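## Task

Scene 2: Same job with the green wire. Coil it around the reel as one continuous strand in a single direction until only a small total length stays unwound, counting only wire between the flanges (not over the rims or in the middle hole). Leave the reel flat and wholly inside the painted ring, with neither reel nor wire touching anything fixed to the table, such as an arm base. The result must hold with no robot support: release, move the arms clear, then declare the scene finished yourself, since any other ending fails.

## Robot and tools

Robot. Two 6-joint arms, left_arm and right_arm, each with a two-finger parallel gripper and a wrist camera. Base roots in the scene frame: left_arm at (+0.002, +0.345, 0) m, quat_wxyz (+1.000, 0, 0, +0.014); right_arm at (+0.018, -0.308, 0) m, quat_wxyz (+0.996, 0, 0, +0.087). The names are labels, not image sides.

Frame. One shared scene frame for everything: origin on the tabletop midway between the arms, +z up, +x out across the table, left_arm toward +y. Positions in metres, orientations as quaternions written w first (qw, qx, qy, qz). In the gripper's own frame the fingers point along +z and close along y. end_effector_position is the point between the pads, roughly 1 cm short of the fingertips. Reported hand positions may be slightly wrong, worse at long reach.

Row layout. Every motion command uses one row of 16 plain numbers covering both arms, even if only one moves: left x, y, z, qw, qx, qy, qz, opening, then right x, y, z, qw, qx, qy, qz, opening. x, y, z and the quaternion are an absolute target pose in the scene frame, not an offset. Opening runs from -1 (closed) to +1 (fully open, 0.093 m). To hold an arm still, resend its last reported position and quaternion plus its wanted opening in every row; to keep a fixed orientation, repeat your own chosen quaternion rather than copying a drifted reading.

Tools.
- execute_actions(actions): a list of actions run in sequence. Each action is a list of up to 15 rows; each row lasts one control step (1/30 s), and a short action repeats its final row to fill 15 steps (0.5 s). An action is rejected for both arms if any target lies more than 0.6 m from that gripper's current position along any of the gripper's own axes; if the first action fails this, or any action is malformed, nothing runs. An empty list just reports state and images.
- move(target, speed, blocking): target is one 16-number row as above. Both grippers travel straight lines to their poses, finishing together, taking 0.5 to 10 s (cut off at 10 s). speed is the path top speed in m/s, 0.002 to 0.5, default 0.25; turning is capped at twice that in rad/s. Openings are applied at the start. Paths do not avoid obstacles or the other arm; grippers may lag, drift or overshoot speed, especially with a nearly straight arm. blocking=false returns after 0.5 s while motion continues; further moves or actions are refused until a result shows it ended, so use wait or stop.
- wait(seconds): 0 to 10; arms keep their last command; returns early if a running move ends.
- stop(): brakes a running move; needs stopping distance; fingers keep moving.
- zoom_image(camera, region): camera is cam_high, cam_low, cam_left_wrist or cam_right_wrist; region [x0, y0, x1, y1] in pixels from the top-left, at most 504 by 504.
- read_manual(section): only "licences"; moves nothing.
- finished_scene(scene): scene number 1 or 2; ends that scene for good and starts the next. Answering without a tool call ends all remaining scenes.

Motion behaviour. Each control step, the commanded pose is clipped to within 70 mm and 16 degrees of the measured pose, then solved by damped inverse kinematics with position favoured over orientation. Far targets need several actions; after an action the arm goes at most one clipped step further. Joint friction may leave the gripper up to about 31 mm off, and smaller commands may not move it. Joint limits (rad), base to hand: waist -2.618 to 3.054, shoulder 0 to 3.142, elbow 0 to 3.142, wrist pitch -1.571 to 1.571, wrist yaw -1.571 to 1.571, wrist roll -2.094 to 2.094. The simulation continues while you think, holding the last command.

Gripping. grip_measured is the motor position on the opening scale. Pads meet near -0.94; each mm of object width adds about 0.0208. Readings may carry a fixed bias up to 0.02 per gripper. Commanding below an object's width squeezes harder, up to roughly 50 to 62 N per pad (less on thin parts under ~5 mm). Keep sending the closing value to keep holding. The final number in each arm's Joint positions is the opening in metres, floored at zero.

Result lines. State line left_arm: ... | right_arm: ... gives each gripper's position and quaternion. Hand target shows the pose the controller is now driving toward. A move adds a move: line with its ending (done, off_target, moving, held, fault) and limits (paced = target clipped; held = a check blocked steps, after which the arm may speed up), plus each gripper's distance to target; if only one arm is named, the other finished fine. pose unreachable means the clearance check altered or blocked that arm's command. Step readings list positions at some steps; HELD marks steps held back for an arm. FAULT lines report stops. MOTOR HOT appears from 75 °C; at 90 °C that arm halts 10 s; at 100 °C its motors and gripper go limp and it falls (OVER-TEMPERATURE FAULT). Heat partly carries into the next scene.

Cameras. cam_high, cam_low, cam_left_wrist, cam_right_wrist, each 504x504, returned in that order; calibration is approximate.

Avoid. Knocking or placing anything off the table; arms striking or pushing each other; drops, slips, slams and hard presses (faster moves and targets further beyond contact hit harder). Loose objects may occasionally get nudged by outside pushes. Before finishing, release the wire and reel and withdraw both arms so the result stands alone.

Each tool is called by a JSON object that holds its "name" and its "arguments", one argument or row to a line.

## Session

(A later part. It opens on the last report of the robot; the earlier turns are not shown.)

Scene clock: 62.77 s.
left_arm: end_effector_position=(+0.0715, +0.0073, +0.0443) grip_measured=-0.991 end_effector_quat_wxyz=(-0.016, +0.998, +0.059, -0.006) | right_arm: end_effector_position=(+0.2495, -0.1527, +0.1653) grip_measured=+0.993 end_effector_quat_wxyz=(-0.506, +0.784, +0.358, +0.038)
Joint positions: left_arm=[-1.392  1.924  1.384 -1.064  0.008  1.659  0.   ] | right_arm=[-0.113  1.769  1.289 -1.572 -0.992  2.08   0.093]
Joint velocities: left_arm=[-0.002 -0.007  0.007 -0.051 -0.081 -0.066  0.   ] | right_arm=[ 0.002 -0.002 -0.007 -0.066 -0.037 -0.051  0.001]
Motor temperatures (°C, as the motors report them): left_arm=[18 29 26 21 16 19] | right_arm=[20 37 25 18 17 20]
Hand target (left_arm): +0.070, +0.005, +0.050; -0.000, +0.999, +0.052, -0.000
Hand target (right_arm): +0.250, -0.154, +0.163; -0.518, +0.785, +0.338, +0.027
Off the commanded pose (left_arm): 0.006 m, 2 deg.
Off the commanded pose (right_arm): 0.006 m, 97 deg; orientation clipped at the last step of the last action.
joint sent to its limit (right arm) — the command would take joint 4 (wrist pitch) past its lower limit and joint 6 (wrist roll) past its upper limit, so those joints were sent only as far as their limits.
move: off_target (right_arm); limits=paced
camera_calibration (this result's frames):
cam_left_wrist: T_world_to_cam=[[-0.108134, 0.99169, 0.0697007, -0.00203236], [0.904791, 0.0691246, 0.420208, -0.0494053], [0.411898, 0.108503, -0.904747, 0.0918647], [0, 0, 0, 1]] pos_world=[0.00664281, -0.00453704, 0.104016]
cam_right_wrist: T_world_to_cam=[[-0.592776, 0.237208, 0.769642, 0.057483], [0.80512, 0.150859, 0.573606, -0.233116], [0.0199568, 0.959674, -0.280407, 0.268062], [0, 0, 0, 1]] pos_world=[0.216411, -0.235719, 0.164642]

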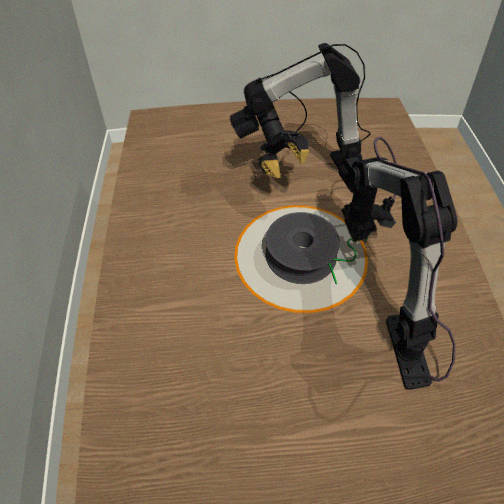

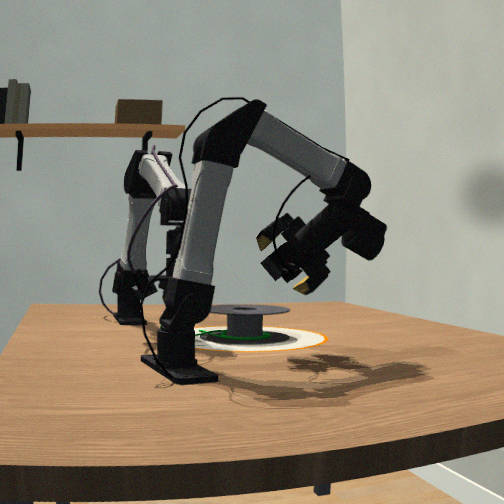

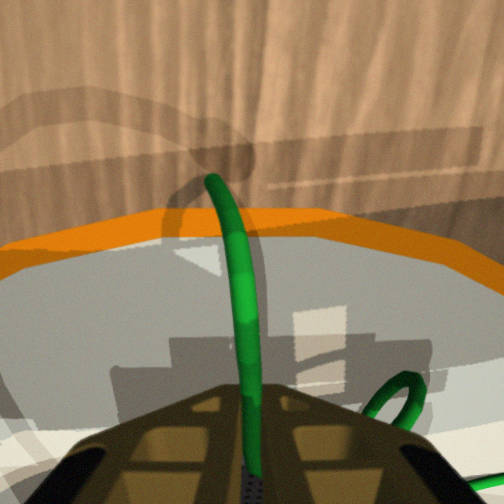

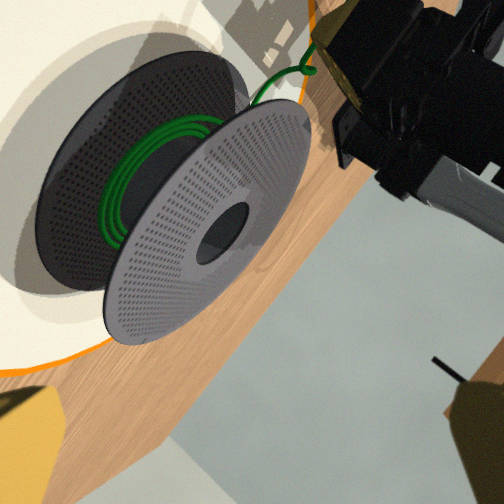

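{"name": "zoom_image", "arguments": {
  "camera": "cam_high",
  "region": [290, 205, 400, 305]
}}

{"name": "zoom_image", "arguments": {
  "camera": "cam_right_wrist",
  "region": [60, 0, 400, 280]
}}

Region (290, 205, 400, 305) of cam_high's 504x504 image, scaled by 4.582, with more detail than that image has; it fills the top 458 rows of this view, and the rest is white.

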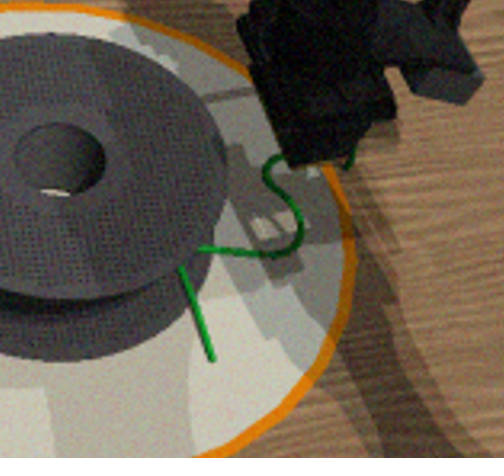

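Region (60, 0, 400, 280) of cam_right_wrist's 504x504 image, scaled by 1.482, with more detail than that image has; it fills the top 415 rows of this view, and the rest is white.

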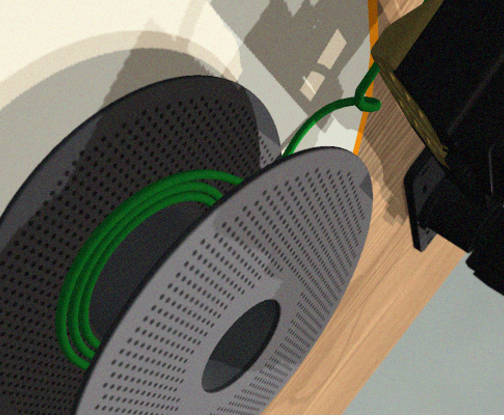

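{"name": "move", "arguments": {
  "target": [0.0715,0.0073,0.0443,0,0.9986,0.052,0,-1.0, 0.25,-0.15,0.15,0,0.423,0.906,0,1.0],
  "speed": 0.5
}}

Scene clock: 67.30 s.
left_arm: end_effector_position=(+0.0711, +0.0090, +0.0389) grip_measured=-0.991 end_effector_quat_wxyz=(-0.016, +0.998, +0.057, -0.006) | right_arm: end_effector_position=(+0.2492, -0.1505, +0.1480) grip_measured=+0.993 end_effector_quat_wxyz=(-0.007, +0.426, +0.905, -0.012)
Joint positions: left_arm=[-1.392  1.924  1.362 -1.041  0.008  1.664  0.   ] | right_arm=[ 0.425  1.625  1.437 -1.411 -0.     1.479  0.093]
Joint velocities: left_arm=[-0.002 -0.027  0.022 -0.051 -0.022  0.051  0.   ] | right_arm=[ 0.002 -0.007  0.007  0.022  0.022 -0.037 -0.   ]
Motor temperatures (°C, as the motors report them): left_arm=[18 30 26 21 16 19] | right_arm=[20 38 25 18 18 20]
Hand target (left_arm): +0.071, +0.007, +0.044; -0.000, +0.999, +0.052, -0.000
Hand target (right_arm): +0.248, -0.152, +0.147; +0.002, +0.419, +0.908, -0.011
Off the commanded pose (left_arm): 0.006 m, 2 deg.
Off the commanded pose (right_arm): 0.002 m, 2 deg.
move: done
camera_calibration (this result's frames):
cam_left_wrist: T_world_to_cam=[[-0.103207, 0.992219, 0.0696465, -0.00373588], [0.905187, 0.0646689, 0.420065, -0.0469123], [0.412292, 0.106397, -0.904818, 0.0869312], [0, 0, 0, 1]] pos_world=[0.00623783, -0.00250862, 0.0986233]
cam_right_wrist: T_world_to_cam=[[-0.777112, -0.628816, 0.0262206, 0.0957247], [-0.568121, 0.718811, 0.400687, 0.230045], [-0.270806, 0.296482, -0.91584, 0.32786], [0, 0, 0, 1]] pos_world=[0.293868, -0.20237, 0.205582]

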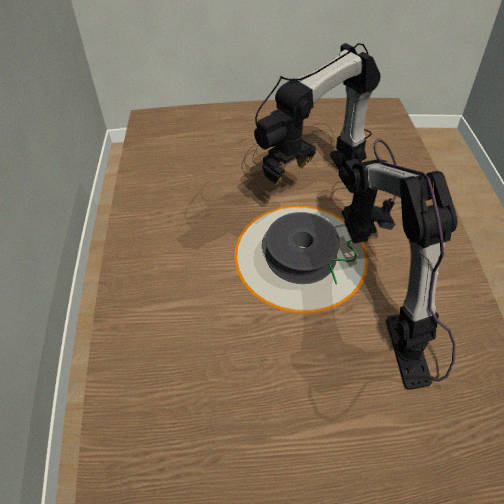

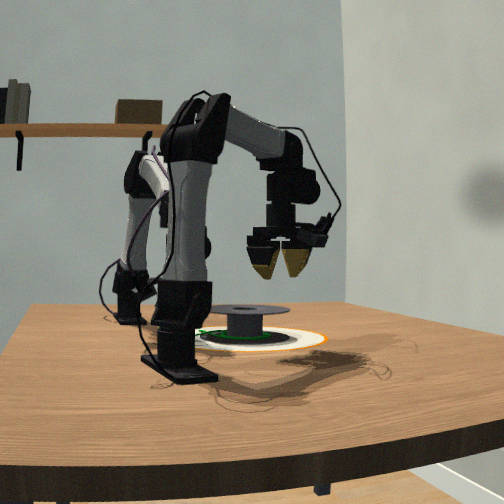

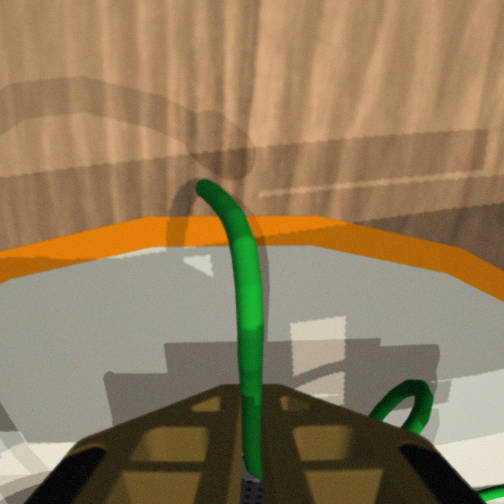

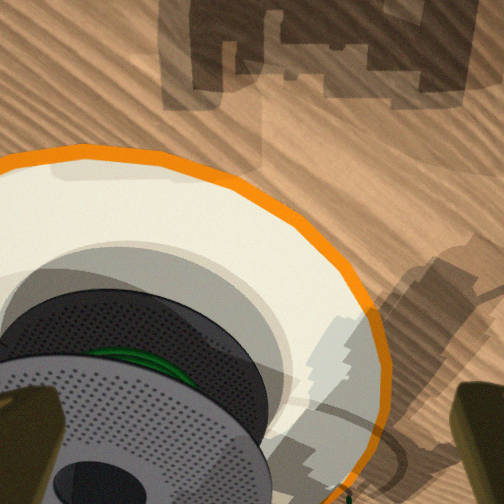

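{"name": "move", "arguments": {
  "target": [0.0711,0.009,0.045,0,0.9986,0.052,0,-1.0, 0.27,-0.03,0.14,0,-0.423,0.906,0,1.0],
  "speed": 0.5
}}

{"name": "move", "arguments": {
  "target": [0.0711,0.009,0.045,0,0.9986,0.052,0,-1.0, 0.262,0.082,0.10,0,-0.966,0.259,0,1.0],
  "speed": 0.5
}}

Scene clock: 70.20 s.
left_arm: end_effector_position=(+0.0711, +0.0090, +0.0389) grip_measured=-0.991 end_effector_quat_wxyz=(-0.016, +0.998, +0.057, -0.006) | right_arm: end_effector_position=(+0.2708, -0.0333, +0.1404) grip_measured=+0.993 end_effector_quat_wxyz=(+0.007, -0.416, +0.909, +0.002)
Joint positions: left_arm=[-1.392  1.924  1.362 -1.041  0.008  1.664  0.   ] | right_arm=[ 0.655  1.954  1.81  -1.414  0.002 -0.029  0.093]
Joint velocities: left_arm=[-0.027 -0.012 -0.002  0.051 -0.081  0.007  0.   ] | right_arm=[-0.007  0.002  0.002 -0.022 -0.051 -0.022 -0.   ]
Motor temperatures (°C, as the motors report them): left_arm=[18 31 26 21 16 19] | right_arm=[20 38 25 18 18 20]
Hand target (left_arm): +0.071, +0.009, +0.045; -0.001, +0.999, +0.052, -0.000
Hand target (right_arm): +0.270, -0.031, +0.138; +0.001, -0.423, +0.906, -0.004
Off the commanded pose (left_arm): 0.006 m, 2 deg.
Off the commanded pose (right_arm): 0.003 m, 1 deg.
move: done
camera_calibration (this result's frames):
cam_left_wrist: T_world_to_cam=[[-0.103207, 0.992219, 0.0696465, -0.00373588], [0.905187, 0.0646689, 0.420065, -0.0469123], [0.412292, 0.106397, -0.904818, 0.0869312], [0, 0, 0, 1]] pos_world=[0.00623783, -0.00250862, 0.0986233]
cam_right_wrist: T_world_to_cam=[[0.749357, -0.662165, 0.00109082, -0.224589], [-0.611164, -0.691005, 0.385992, 0.127919], [-0.254837, -0.289913, -0.922501, 0.269003], [0, 0, 0, 1]] pos_world=[0.315029, 0.0176653, 0.199025]

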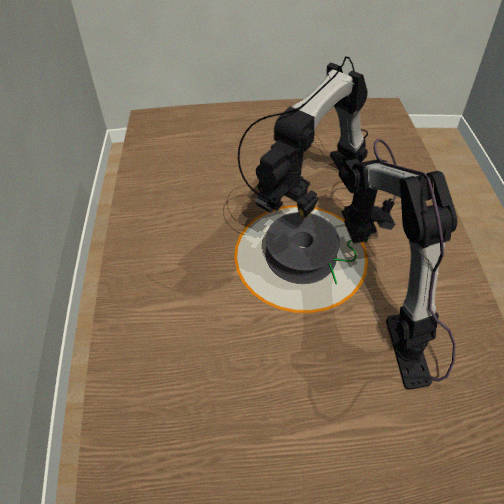

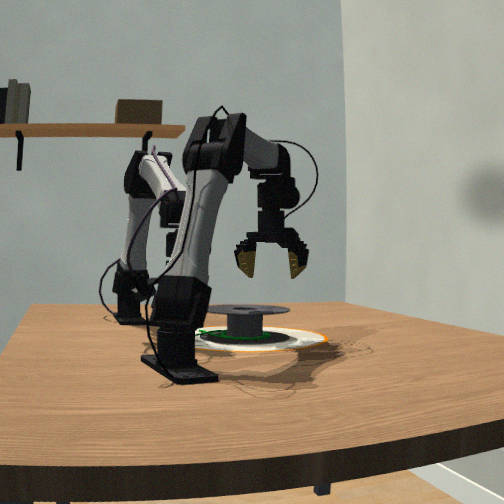

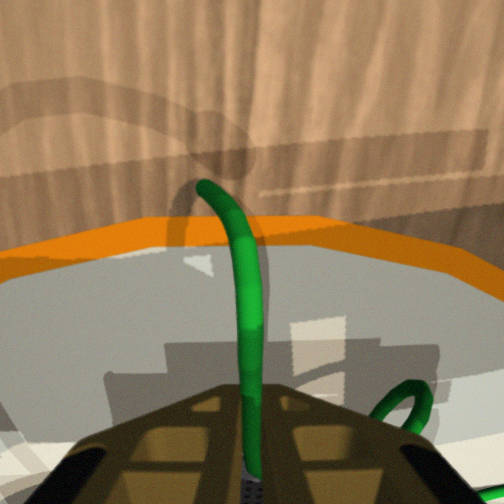

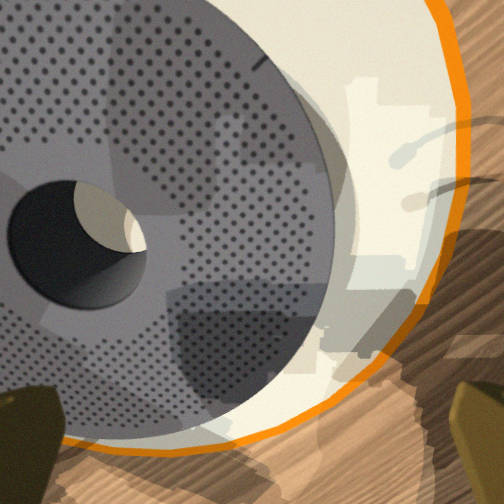

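Scene clock: 72.70 s.
left_arm: end_effector_position=(+0.0711, +0.0090, +0.0389) grip_measured=-0.991 end_effector_quat_wxyz=(-0.016, +0.998, +0.057, -0.006) | right_arm: end_effector_position=(+0.2647, +0.0796, +0.1034) grip_measured=+0.993 end_effector_quat_wxyz=(-0.009, +0.964, -0.266, +0.004)
Joint positions: left_arm=[-1.392  1.924  1.362 -1.041  0.008  1.664  0.   ] | right_arm=[ 0.832  2.356  2.296 -1.493  0.002 -1.597  0.093]
Joint velocities: left_arm=[ 0.002 -0.017 -0.022 -0.051  0.037 -0.051  0.   ] | right_arm=[ 0.007  0.017 -0.002  0.066  0.007 -0.051 -0.001]
Motor temperatures (°C, as the motors report them): left_arm=[18 31 26 21 16 19] | right_arm=[20 38 25 18 18 20]
Hand target (left_arm): +0.071, +0.009, +0.045; -0.001, +0.999, +0.052, -0.000
Hand target (right_arm): +0.262, +0.081, +0.099; +0.001, +0.966, -0.259, +0.003
Off the commanded pose (left_arm): 0.006 m, 2 deg.
Off the commanded pose (right_arm): 0.005 m, 1 deg.
move: done
camera_calibration (this result's frames):
cam_left_wrist: T_world_to_cam=[[-0.103207, 0.992219, 0.0696465, -0.00373588], [0.905187, 0.0646689, 0.420065, -0.0469123], [0.412292, 0.106397, -0.904818, 0.0869312], [0, 0, 0, 1]] pos_world=[0.00623783, -0.00250862, 0.0986233]
cam_right_wrist: T_world_to_cam=[[0.522283, 0.852595, 0.0173928, -0.207337], [0.777649, -0.484545, 0.400597, -0.169085], [0.349975, -0.1957, -0.916089, 0.0977965], [0, 0, 0, 1]] pos_world=[0.205551, 0.113984, 0.160931]

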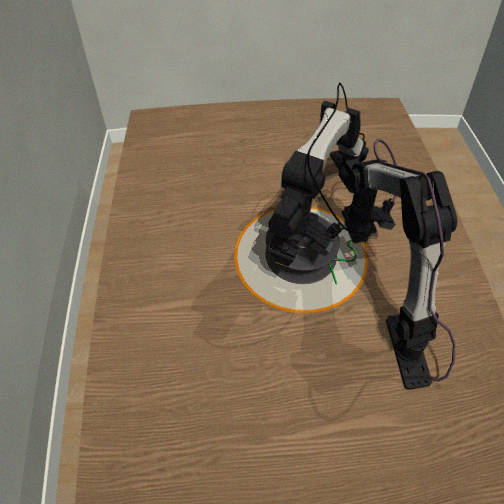

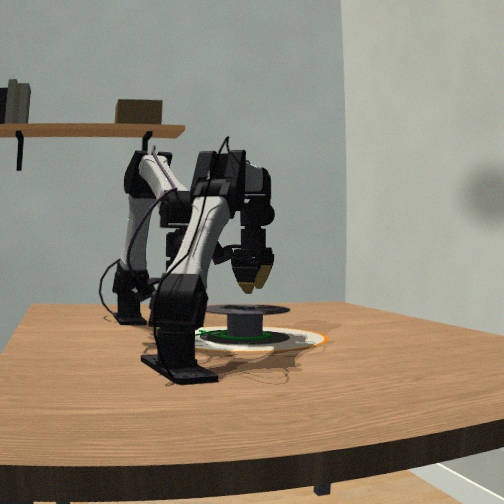

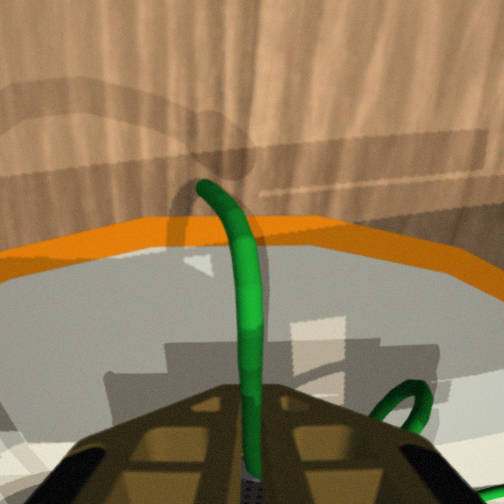

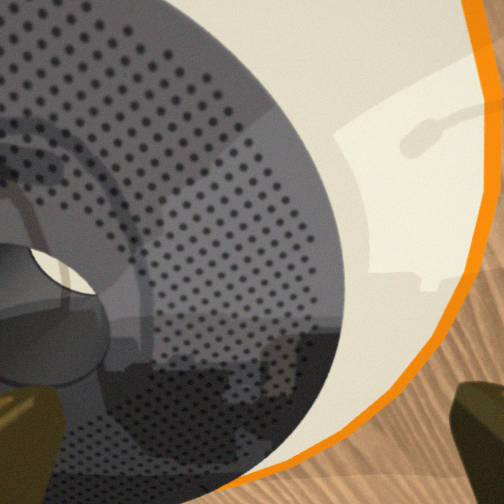

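{"name": "move", "arguments": {
  "target": [0.0711,0.009,0.045,0,0.9986,0.052,0,-1.0, 0.257,0.069,0.042,0,-0.966,0.259,0,1.0],
  "speed": 0.15
}}

{"name": "move", "arguments": {
  "target": [0.0711,0.009,0.045,0,0.9986,0.052,0,-1.0, 0.257,0.069,0.048,0,-0.966,0.259,0,0.3],
  "speed": 0.15
}}

Scene clock: 74.73 s.
left_arm: end_effector_position=(+0.0711, +0.0090, +0.0389) grip_measured=-0.991 end_effector_quat_wxyz=(-0.016, +0.998, +0.057, -0.006) | right_arm: end_effector_position=(+0.2574, +0.0682, +0.0387) grip_measured=+0.993 end_effector_quat_wxyz=(+0.008, +0.965, -0.262, -0.001)
Joint positions: left_arm=[-1.392  1.924  1.362 -1.041  0.008  1.664  0.   ] | right_arm=[ 0.832  2.314  1.966 -1.239  0.002 -1.606  0.093]
Joint velocities: left_arm=[-0.007 -0.007 -0.012  0.022 -0.037 -0.037  0.   ] | right_arm=[-0.007 -0.012 -0.017  0.022 -0.007  0.081  0.   ]
Motor temperatures (°C, as the motors report them): left_arm=[18 31 26 21 16 19] | right_arm=[20 39 25 18 18 20]
Hand target (left_arm): +0.071, +0.009, +0.045; -0.001, +0.999, +0.052, -0.000
Hand target (right_arm): +0.256, +0.068, +0.042; +0.000, +0.966, -0.259, -0.000
Off the commanded pose (left_arm): 0.006 m, 2 deg.
Off the commanded pose (right_arm): 0.003 m, 1 deg.
move: done
camera_calibration (this result's frames):
cam_left_wrist: T_world_to_cam=[[-0.103207, 0.992219, 0.0696465, -0.00373588], [0.905187, 0.0646689, 0.420065, -0.0469123], [0.412292, 0.106397, -0.904818, 0.0869312], [0, 0, 0, 1]] pos_world=[0.00623783, -0.00250862, 0.0986233]
cam_right_wrist: T_world_to_cam=[[0.514789, 0.857157, -0.0165678, -0.189738], [0.789101, -0.466185, 0.399989, -0.147241], [0.33513, -0.218984, -0.91637, 0.044246], [0, 0, 0, 1]] pos_world=[0.199035, 0.103683, 0.0962969]

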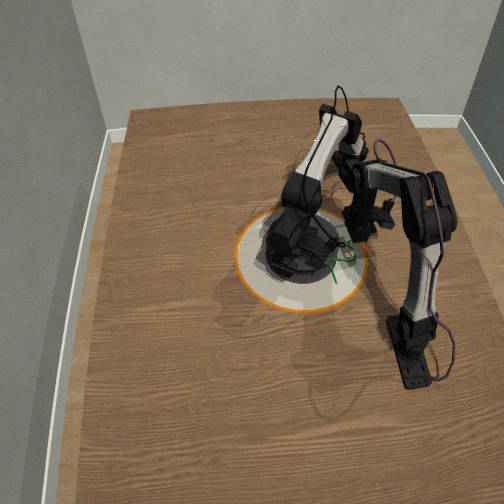

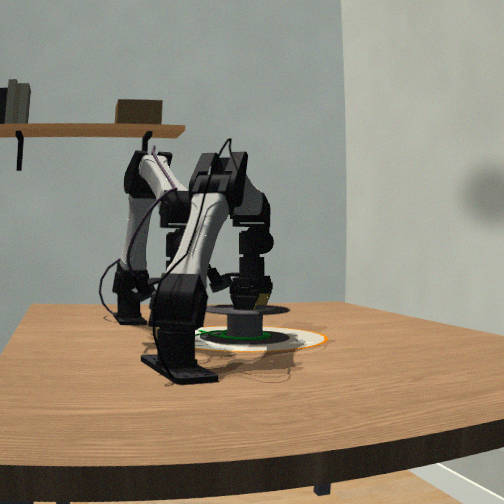

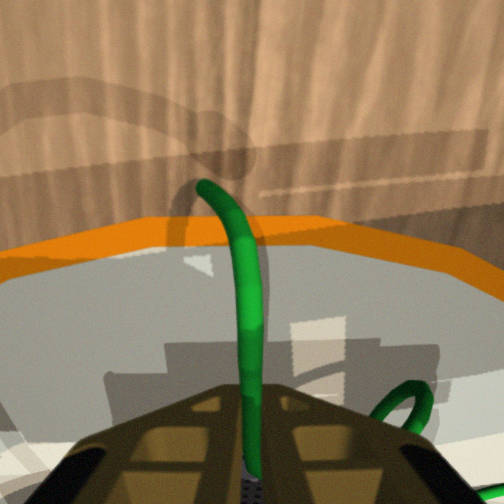

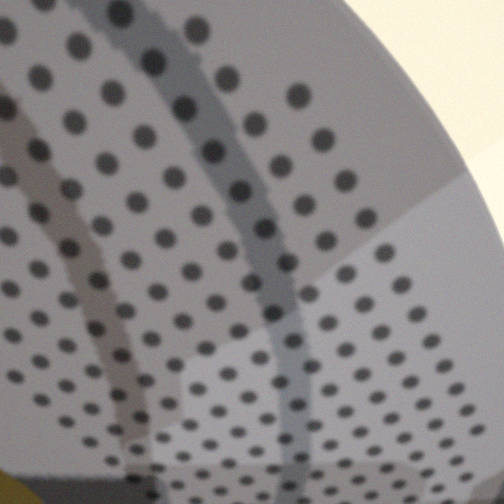

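Scene clock: 75.43 s.
left_arm: end_effector_position=(+0.0711, +0.0090, +0.0389) grip_measured=-0.991 end_effector_quat_wxyz=(-0.016, +0.998, +0.057, -0.006) | right_arm: end_effector_position=(+0.2576, +0.0684, +0.0387) grip_measured=+0.439 end_effector_quat_wxyz=(+0.007, +0.965, -0.263, -0.001)
Joint positions: left_arm=[-1.392  1.924  1.362 -1.041  0.008  1.664  0.   ] | right_arm=[ 0.832  2.314  1.966 -1.238  0.002 -1.605  0.066]
Joint velocities: left_arm=[-0.007  0.007  0.002  0.037 -0.037  0.007  0.   ] | right_arm=[-0.002  0.002  0.012 -0.037 -0.007 -0.022  0.   ]
Motor temperatures (°C, as the motors report them): left_arm=[18 31 26 21 16 19] | right_arm=[20 39 25 18 18 20]
Hand target (left_arm): +0.071, +0.009, +0.045; -0.001, +0.999, +0.052, -0.000
Hand target (right_arm): +0.257, +0.069, +0.048; -0.000, +0.966, -0.259, +0.000
Off the commanded pose (left_arm): 0.006 m, 2 deg.
Off the commanded pose (right_arm): 0.009 m, 1 deg.
move: done
camera_calibration (this result's frames):
cam_left_wrist: T_world_to_cam=[[-0.103207, 0.992219, 0.0696465, -0.00373588], [0.905187, 0.0646689, 0.420065, -0.0469123], [0.412292, 0.106397, -0.904818, 0.0869312], [0, 0, 0, 1]] pos_world=[0.00623783, -0.00250862, 0.0986233]
cam_right_wrist: T_world_to_cam=[[0.515452, 0.856779, -0.0154226, -0.190205], [0.788496, -0.467171, 0.400032, -0.147026], [0.335534, -0.218358, -0.916371, 0.0440968], [0, 0, 0, 1]] pos_world=[0.199175, 0.103906, 0.0962906]

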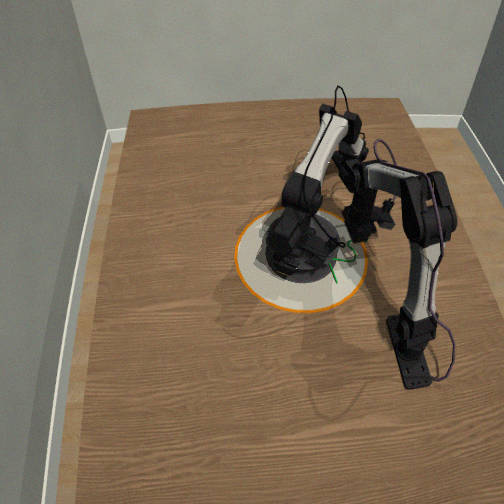

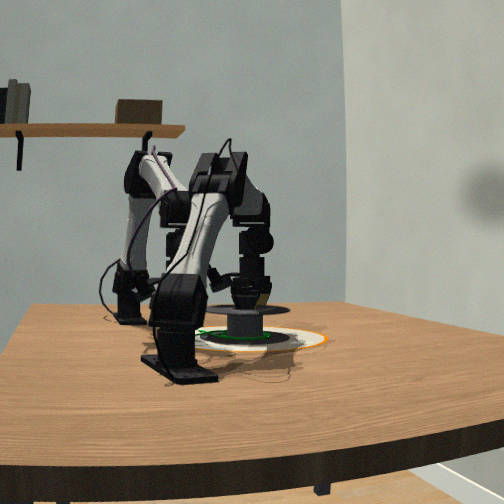

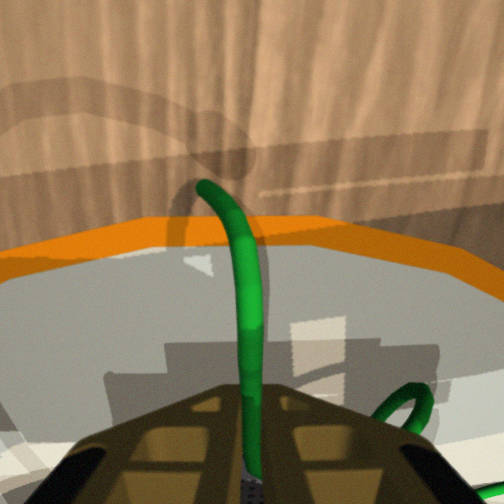

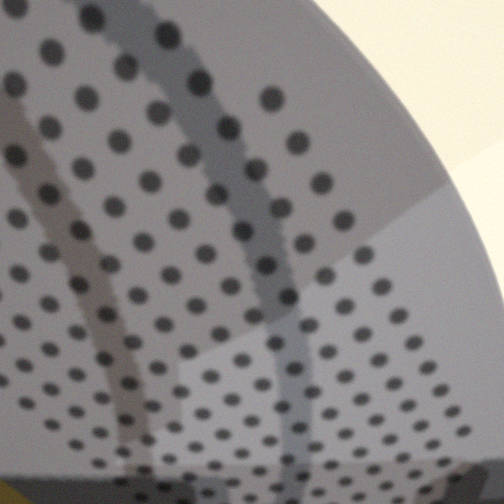

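{"name": "move", "arguments": {
  "target": [0.0711,0.009,0.045,0,0.9986,0.052,0,-1.0, 0.291,0.012,0.045,0,0.707,-0.707,0,0.3],
  "speed": 0.2
}}

Scene clock: 79.63 s.
left_arm: end_effector_position=(+0.0711, +0.0090, +0.0389) grip_measured=-0.991 end_effector_quat_wxyz=(-0.016, +0.998, +0.056, -0.006) | right_arm: end_effector_position=(+0.2886, +0.0136, +0.0390) grip_measured=+0.438 end_effector_quat_wxyz=(-0.012, -0.714, +0.700, -0.002)
Joint positions: left_arm=[-1.392  1.924  1.362 -1.041  0.008  1.664  0.   ] | right_arm=[ 0.699  2.21   1.794 -1.179  0.003 -0.718  0.066]
Joint velocities: left_arm=[-0.002 -0.012  0.007 -0.095 -0.022  0.051  0.   ] | right_arm=[-0.017  0.002  0.002 -0.022  0.022  0.007  0.   ]
Motor temperatures (°C, as the motors report them): left_arm=[18 32 26 21 16 19] | right_arm=[20 41 25 18 17 20]
Hand target (left_arm): +0.071, +0.009, +0.045; -0.001, +0.999, +0.052, -0.000
Hand target (right_arm): +0.290, +0.013, +0.045; +0.000, +0.707, -0.707, -0.003
Off the commanded pose (left_arm): 0.006 m, 2 deg.
Off the commanded pose (right_arm): 0.007 m, 2 deg.
move: done
camera_calibration (this result's frames):
cam_left_wrist: T_world_to_cam=[[-0.102828, 0.992258, 0.0696423, -0.00376305], [0.905217, 0.0643261, 0.420054, -0.0469109], [0.412322, 0.106235, -0.904823, 0.0869307], [0, 0, 0, 1]] pos_world=[0.00623414, -0.00248354, 0.0986241]
cam_right_wrist: T_world_to_cam=[[0.999844, 0.00975827, -0.0147372, -0.287527], [0.0150145, -0.908845, 0.416863, 0.0313212], [-0.00932596, -0.417019, -0.90885, 0.123964], [0, 0, 0, 1]] pos_world=[0.288168, 0.0829671, 0.0953703]

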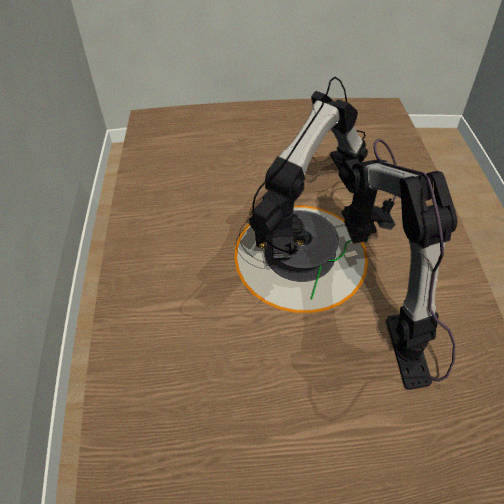

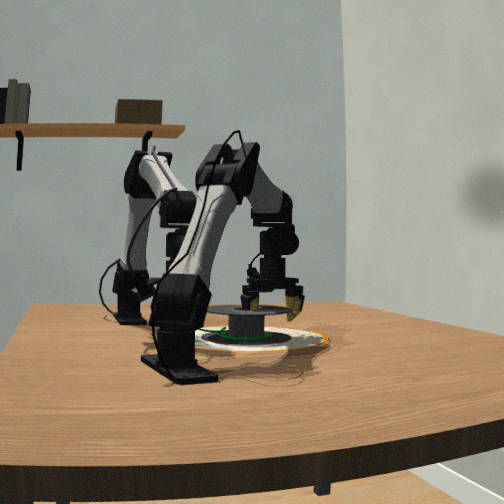

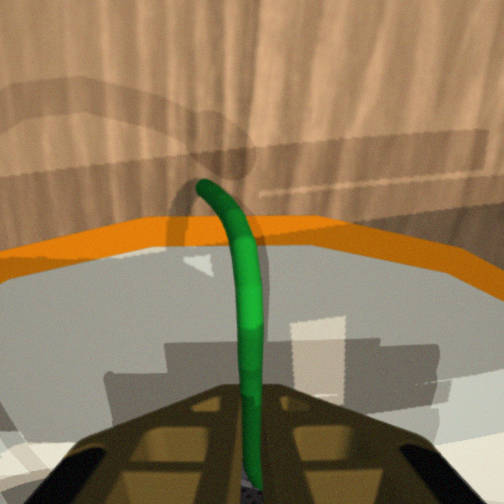

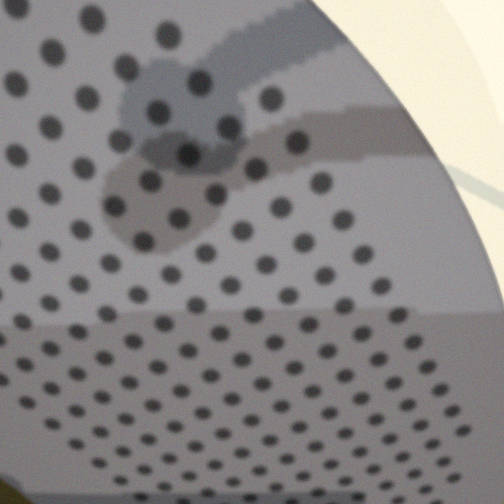

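{"name": "zoom_image", "arguments": {
  "camera": "cam_high",
  "region": [250, 195, 400, 320]
}}

Region (250, 195, 400, 320) of cam_high's 504x504 image, scaled by 3.360, with more detail than that image has.

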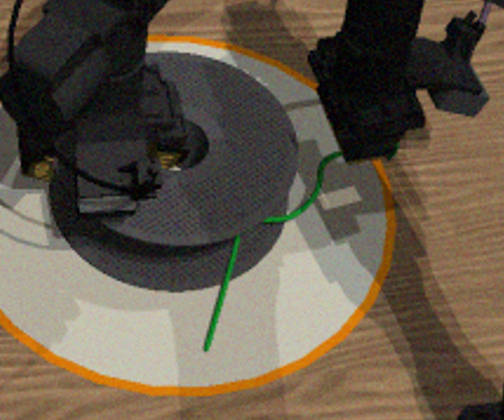

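{"name": "move", "arguments": {
  "target": [0.0711,0.009,0.045,0,0.9986,0.052,0,-1.0, 0.258,-0.045,0.045,0,-0.259,0.966,0,0.3],
  "speed": 0.2
}}

Scene clock: 83.83 s.
left_arm: end_effector_position=(+0.0724, +0.0093, +0.0389) grip_measured=-0.991 end_effector_quat_wxyz=(-0.016, +0.998, +0.056, -0.003) | right_arm: end_effector_position=(+0.2519, -0.0466, +0.0406) grip_measured=+0.438 end_effector_quat_wxyz=(-0.018, -0.273, +0.962, -0.014)
Joint positions: left_arm=[-1.392  1.924  1.362 -1.041  0.     1.665  0.   ] | right_arm=[ 0.67   1.962  1.421 -1.075  0.004  0.29   0.066]
Joint velocities: left_arm=[-0.012 -0.022 -0.012 -0.007 -0.051 -0.037  0.   ] | right_arm=[-0.002 -0.002 -0.012 -0.007 -0.007  0.037  0.001]
Motor temperatures (°C, as the motors report them): left_arm=[18 33 25 21 16 19] | right_arm=[20 43 25 18 17 20]
Hand target (left_arm): +0.071, +0.009, +0.045; -0.000, +0.999, +0.052, -0.000
Hand target (right_arm): +0.258, -0.045, +0.046; -0.001, -0.259, +0.966, +0.000
Off the commanded pose (left_arm): 0.006 m, 2 deg.
Off the commanded pose (right_arm): 0.008 m, 3 deg.
move: off_target (right_arm)
camera_calibration (this result's frames):
cam_left_wrist: T_world_to_cam=[[-0.10272, 0.992214, 0.0704217, -0.00393231], [0.902101, 0.0630933, 0.426887, -0.0480931], [0.41912, 0.107377, -0.901559, 0.0857499], [0, 0, 0, 1]] pos_world=[0.0070414, -0.00227156, 0.0981158]
cam_right_wrist: T_world_to_cam=[[0.516712, -0.856014, 0.0157699, -0.170117], [-0.773467, -0.458828, 0.437294, 0.195323], [-0.367094, -0.238152, -0.89918, 0.198029], [0, 0, 0, 1]] pos_world=[0.311673, -0.00884181, 0.0953331]

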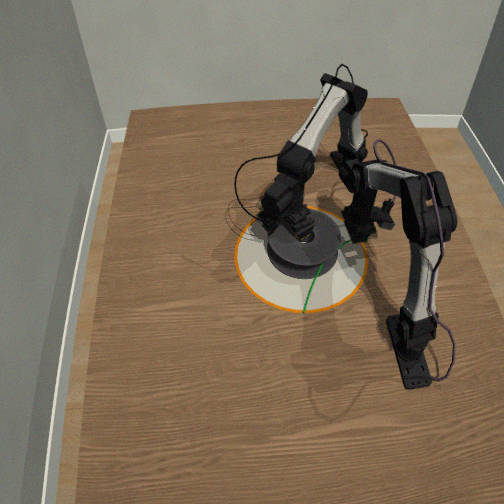

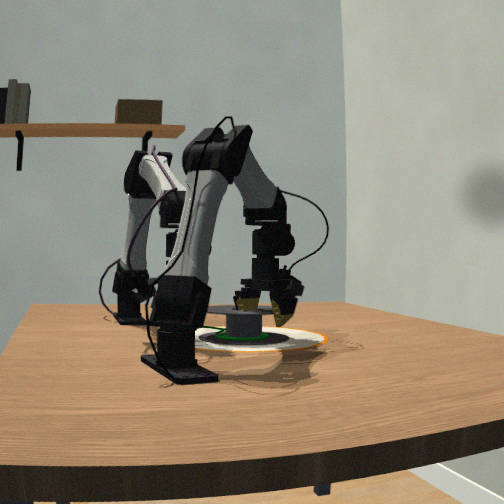

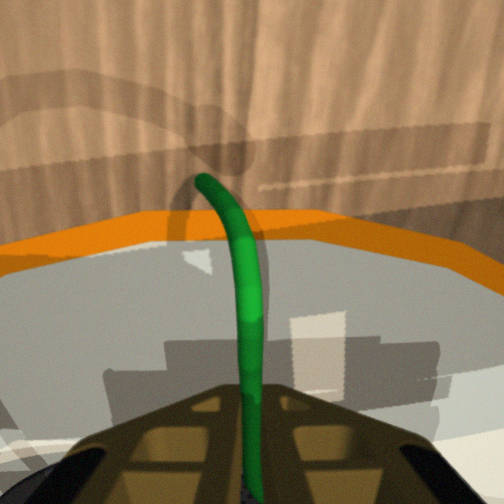

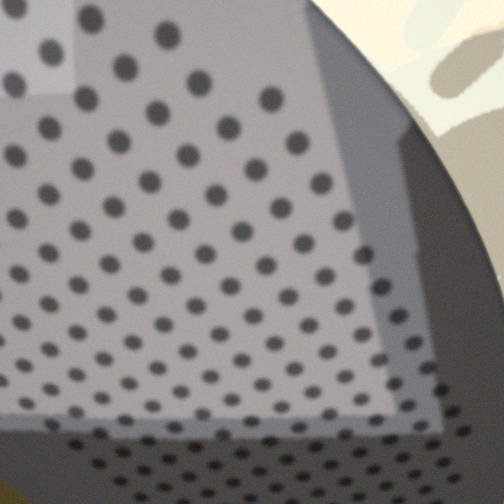

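{"name": "zoom_image", "arguments": {
  "camera": "cam_high",
  "region": [250, 195, 400, 320]
}}

Region (250, 195, 400, 320) of cam_high's 504x504 image, scaled by 3.360, with more detail than that image has.

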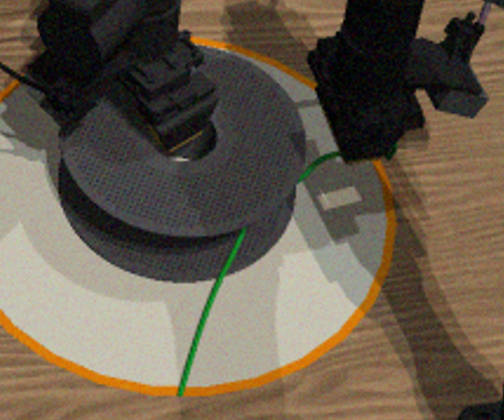

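{"name": "move", "arguments": {
  "target": [0.098,0.012,0.030,0,0.980,0.199,0,-1.0, 0.258,-0.045,0.045,0,-0.259,0.966,0,0.3],
  "speed": 0.1
}}

Scene clock: 90.00 s.
left_arm: end_effector_position=(+0.0917, +0.0107, +0.0335) grip_measured=-0.991 end_effector_quat_wxyz=(-0.006, +0.983, +0.186, -0.002) | right_arm: end_effector_position=(+0.2568, -0.0448, +0.0405) grip_measured=+0.438 end_effector_quat_wxyz=(-0.010, -0.266, +0.964, -0.010)
Joint positions: left_arm=[-1.335  1.924  1.339 -0.999  0.003  1.46   0.   ] | right_arm=[ 0.664  1.962  1.421 -1.057  0.006  0.299  0.066]
Joint velocities: left_arm=[-0.022 -0.007  0.002 -0.051 -0.022  0.051  0.   ] | right_arm=[ 0.017  0.007  0.007 -0.007 -0.007 -0.007  0.   ]
Motor temperatures (°C, as the motors report them): left_arm=[18 34 25 20 16 19] | right_arm=[20 44 25 18 17 20]
Hand target (left_arm): +0.098, +0.012, +0.030; -0.000, +0.980, +0.199, -0.000
Hand target (right_arm): +0.258, -0.045, +0.045; -0.000, -0.259, +0.966, -0.000
Off the commanded pose (left_arm): 0.007 m, 2 deg.
Off the commanded pose (right_arm): 0.005 m, 2 deg.
move: done
camera_calibration (this result's frames):
cam_left_wrist: T_world_to_cam=[[-0.356814, 0.932798, 0.0507063, 0.0215992], [0.851398, 0.302378, 0.42859, -0.0612748], [0.384456, 0.196098, -0.902075, 0.0748934], [0, 0, 0, 1]] pos_world=[0.0310829, -0.016306, 0.092726]
cam_right_wrist: T_world_to_cam=[[0.503792, -0.863729, 0.0128937, -0.168054], [-0.786626, -0.45255, 0.420022, 0.20427], [-0.35695, -0.221746, -0.907422, 0.198667], [0, 0, 0, 1]] pos_world=[0.316263, -0.00865731, 0.0966436]

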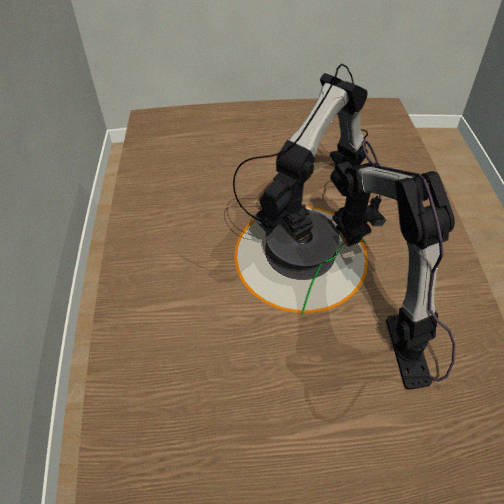

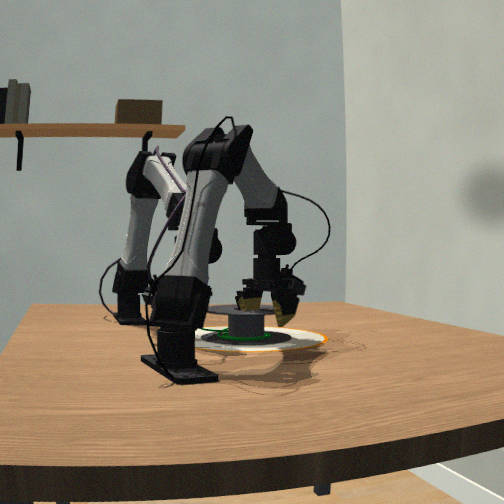

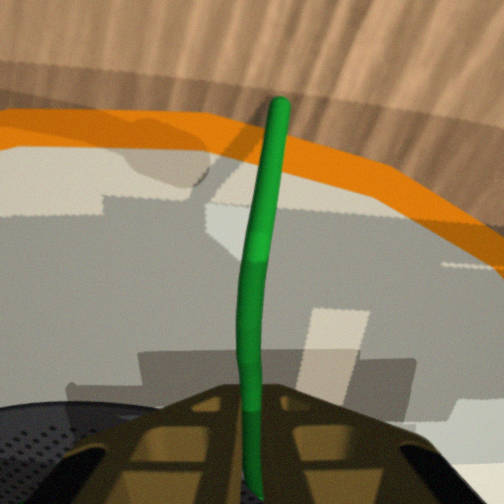

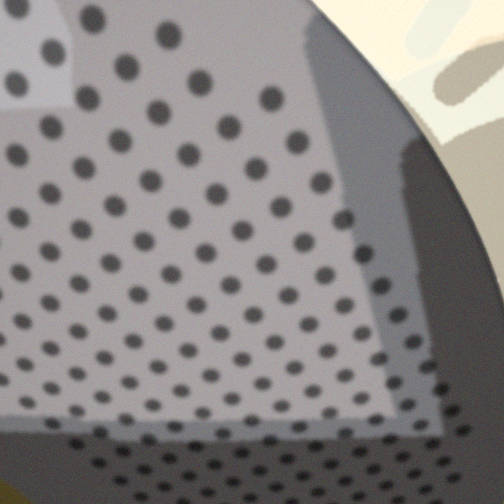

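{"name": "move", "arguments": {
  "target": [0.102,0.013,0.002,0,0.980,0.199,0,-1.0, 0.258,-0.045,0.045,0,-0.259,0.966,0,0.3],
  "speed": 0.08
}}

Scene clock: 91.13 s.
left_arm: end_effector_position=(+0.0914, +0.0072, +0.0227) grip_measured=-0.992 end_effector_quat_wxyz=(+0.009, +0.983, +0.186, -0.005) | right_arm: end_effector_position=(+0.2588, -0.0455, +0.0405) grip_measured=+0.438 end_effector_quat_wxyz=(-0.008, -0.263, +0.965, -0.009)
Joint positions: left_arm=[-1.335  1.924  1.293 -0.922  0.011  1.461  0.   ] | right_arm=[ 0.659  1.962  1.421 -1.053  0.007  0.299  0.066]
Joint velocities: left_arm=[ 0.002 -0.017 -0.002 -0.007  0.022 -0.022  0.   ] | right_arm=[-0.007 -0.007  0.002 -0.007 -0.022 -0.095 -0.   ]
Motor temperatures (°C, as the motors report them): left_arm=[18 33 25 20 16 19] | right_arm=[20 44 25 18 17 20]
Hand target (left_arm): +0.101, +0.014, +0.003; -0.000, +0.980, +0.199, -0.000
Hand target (right_arm): +0.258, -0.045, +0.045; -0.000, -0.259, +0.966, -0.000
Off the commanded pose (left_arm): 0.024 m, 2 deg.
Off the commanded pose (right_arm): 0.005 m, 2 deg.
move: off_target (left_arm)
camera_calibration (this result's frames):
cam_left_wrist: T_world_to_cam=[[-0.355766, 0.934346, 0.0207084, 0.0258801], [0.85131, 0.314847, 0.419694, -0.0551793], [0.385619, 0.166942, -0.907429, 0.0661546], [0, 0, 0, 1]] pos_world=[0.0306715, -0.0178519, 0.0826531]
cam_right_wrist: T_world_to_cam=[[0.499486, -0.866225, 0.0129375, -0.16867], [-0.790168, -0.449406, 0.416735, 0.206732], [-0.355172, -0.218376, -0.908936, 0.198964], [0, 0, 0, 1]] pos_world=[0.318268, -0.00975022, 0.0968755]

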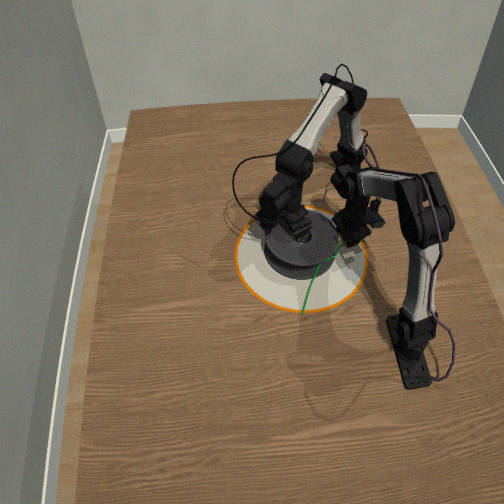

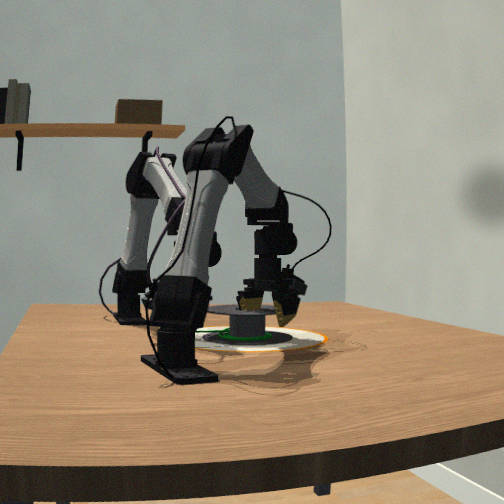

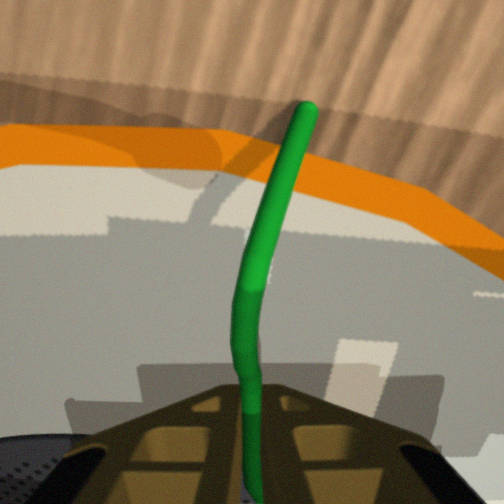

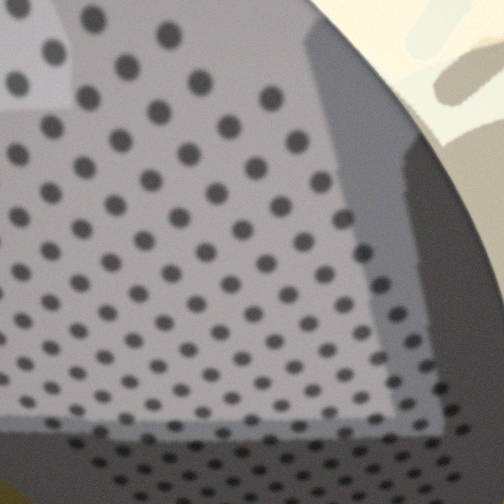

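{"name": "move", "arguments": {
  "target": [0.112,0.016,-0.012,0,0.980,0.199,0,-1.0, 0.258,-0.045,0.045,0,-0.259,0.966,0,0.3],
  "speed": 0.05
}}

Scene clock: 92.80 s.
left_arm: end_effector_position=(+0.0944, +0.0066, +0.0214) grip_measured=-0.992 end_effector_quat_wxyz=(+0.015, +0.984, +0.178, -0.009) | right_arm: end_effector_position=(+0.2612, -0.0470, +0.0405) grip_measured=+0.438 end_effector_quat_wxyz=(-0.006, -0.261, +0.965, -0.010)
Joint positions: left_arm=[-1.322  1.922  1.284 -0.905  0.021  1.488  0.   ] | right_arm=[ 0.652  1.962  1.421 -1.051  0.009  0.299  0.066]
Joint velocities: left_arm=[-0.007 -0.007 -0.012 -0.066  0.051  0.007  0.   ] | right_arm=[ 0.002  0.002 -0.007  0.007 -0.007  0.007 -0.001]
Motor temperatures (°C, as the motors report them): left_arm=[18 33 25 21 16 19] | right_arm=[20 44 25 18 17 20]
Hand target (left_arm): +0.110, +0.018, -0.009; -0.001, +0.980, +0.199, -0.001
Hand target (right_arm): +0.258, -0.045, +0.045; -0.000, -0.259, +0.966, -0.000
Off the commanded pose (left_arm): 0.039 m, 3 deg.
Off the commanded pose (right_arm): 0.006 m, 1 deg.
move: off_target (left_arm)
camera_calibration (this result's frames):
cam_left_wrist: T_world_to_cam=[[-0.342239, 0.93955, 0.0108389, 0.0264478], [0.858308, 0.307911, 0.410485, -0.0573983], [0.382334, 0.149787, -0.911803, 0.0643985], [0, 0, 0, 1]] pos_world=[0.0336952, -0.0168216, 0.0819932]
cam_right_wrist: T_world_to_cam=[[0.494187, -0.869242, 0.0140433, -0.169945], [-0.794098, -0.444773, 0.414228, 0.209325], [-0.353819, -0.215858, -0.910065, 0.199301], [0, 0, 0, 1]] pos_world=[0.320726, -0.0116007, 0.0970549]

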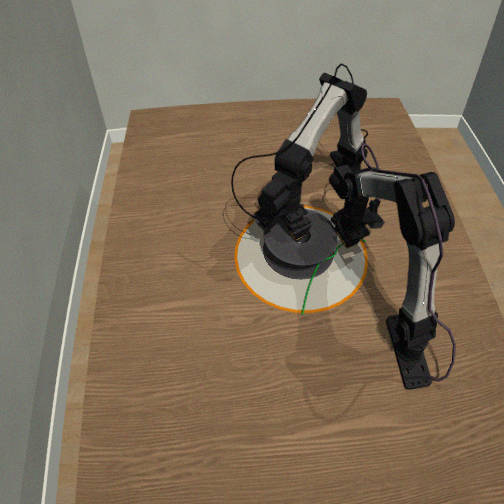

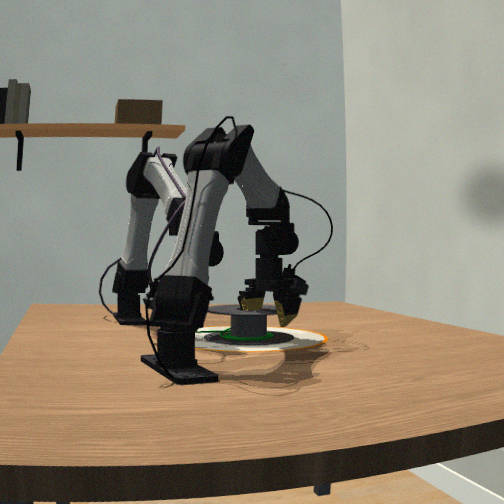

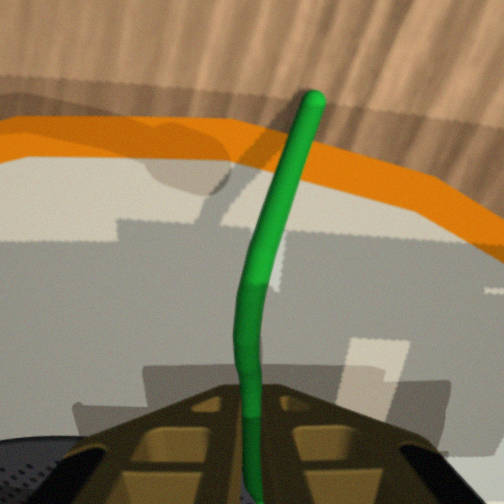

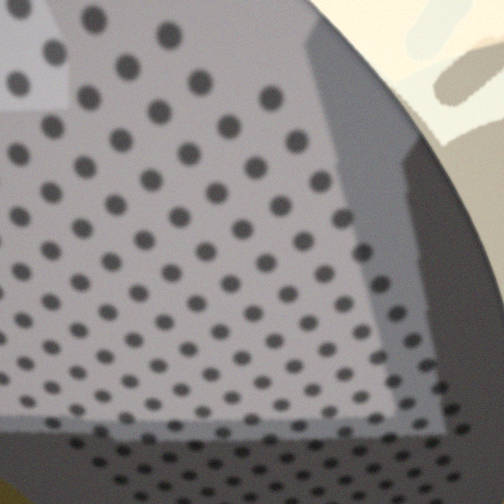

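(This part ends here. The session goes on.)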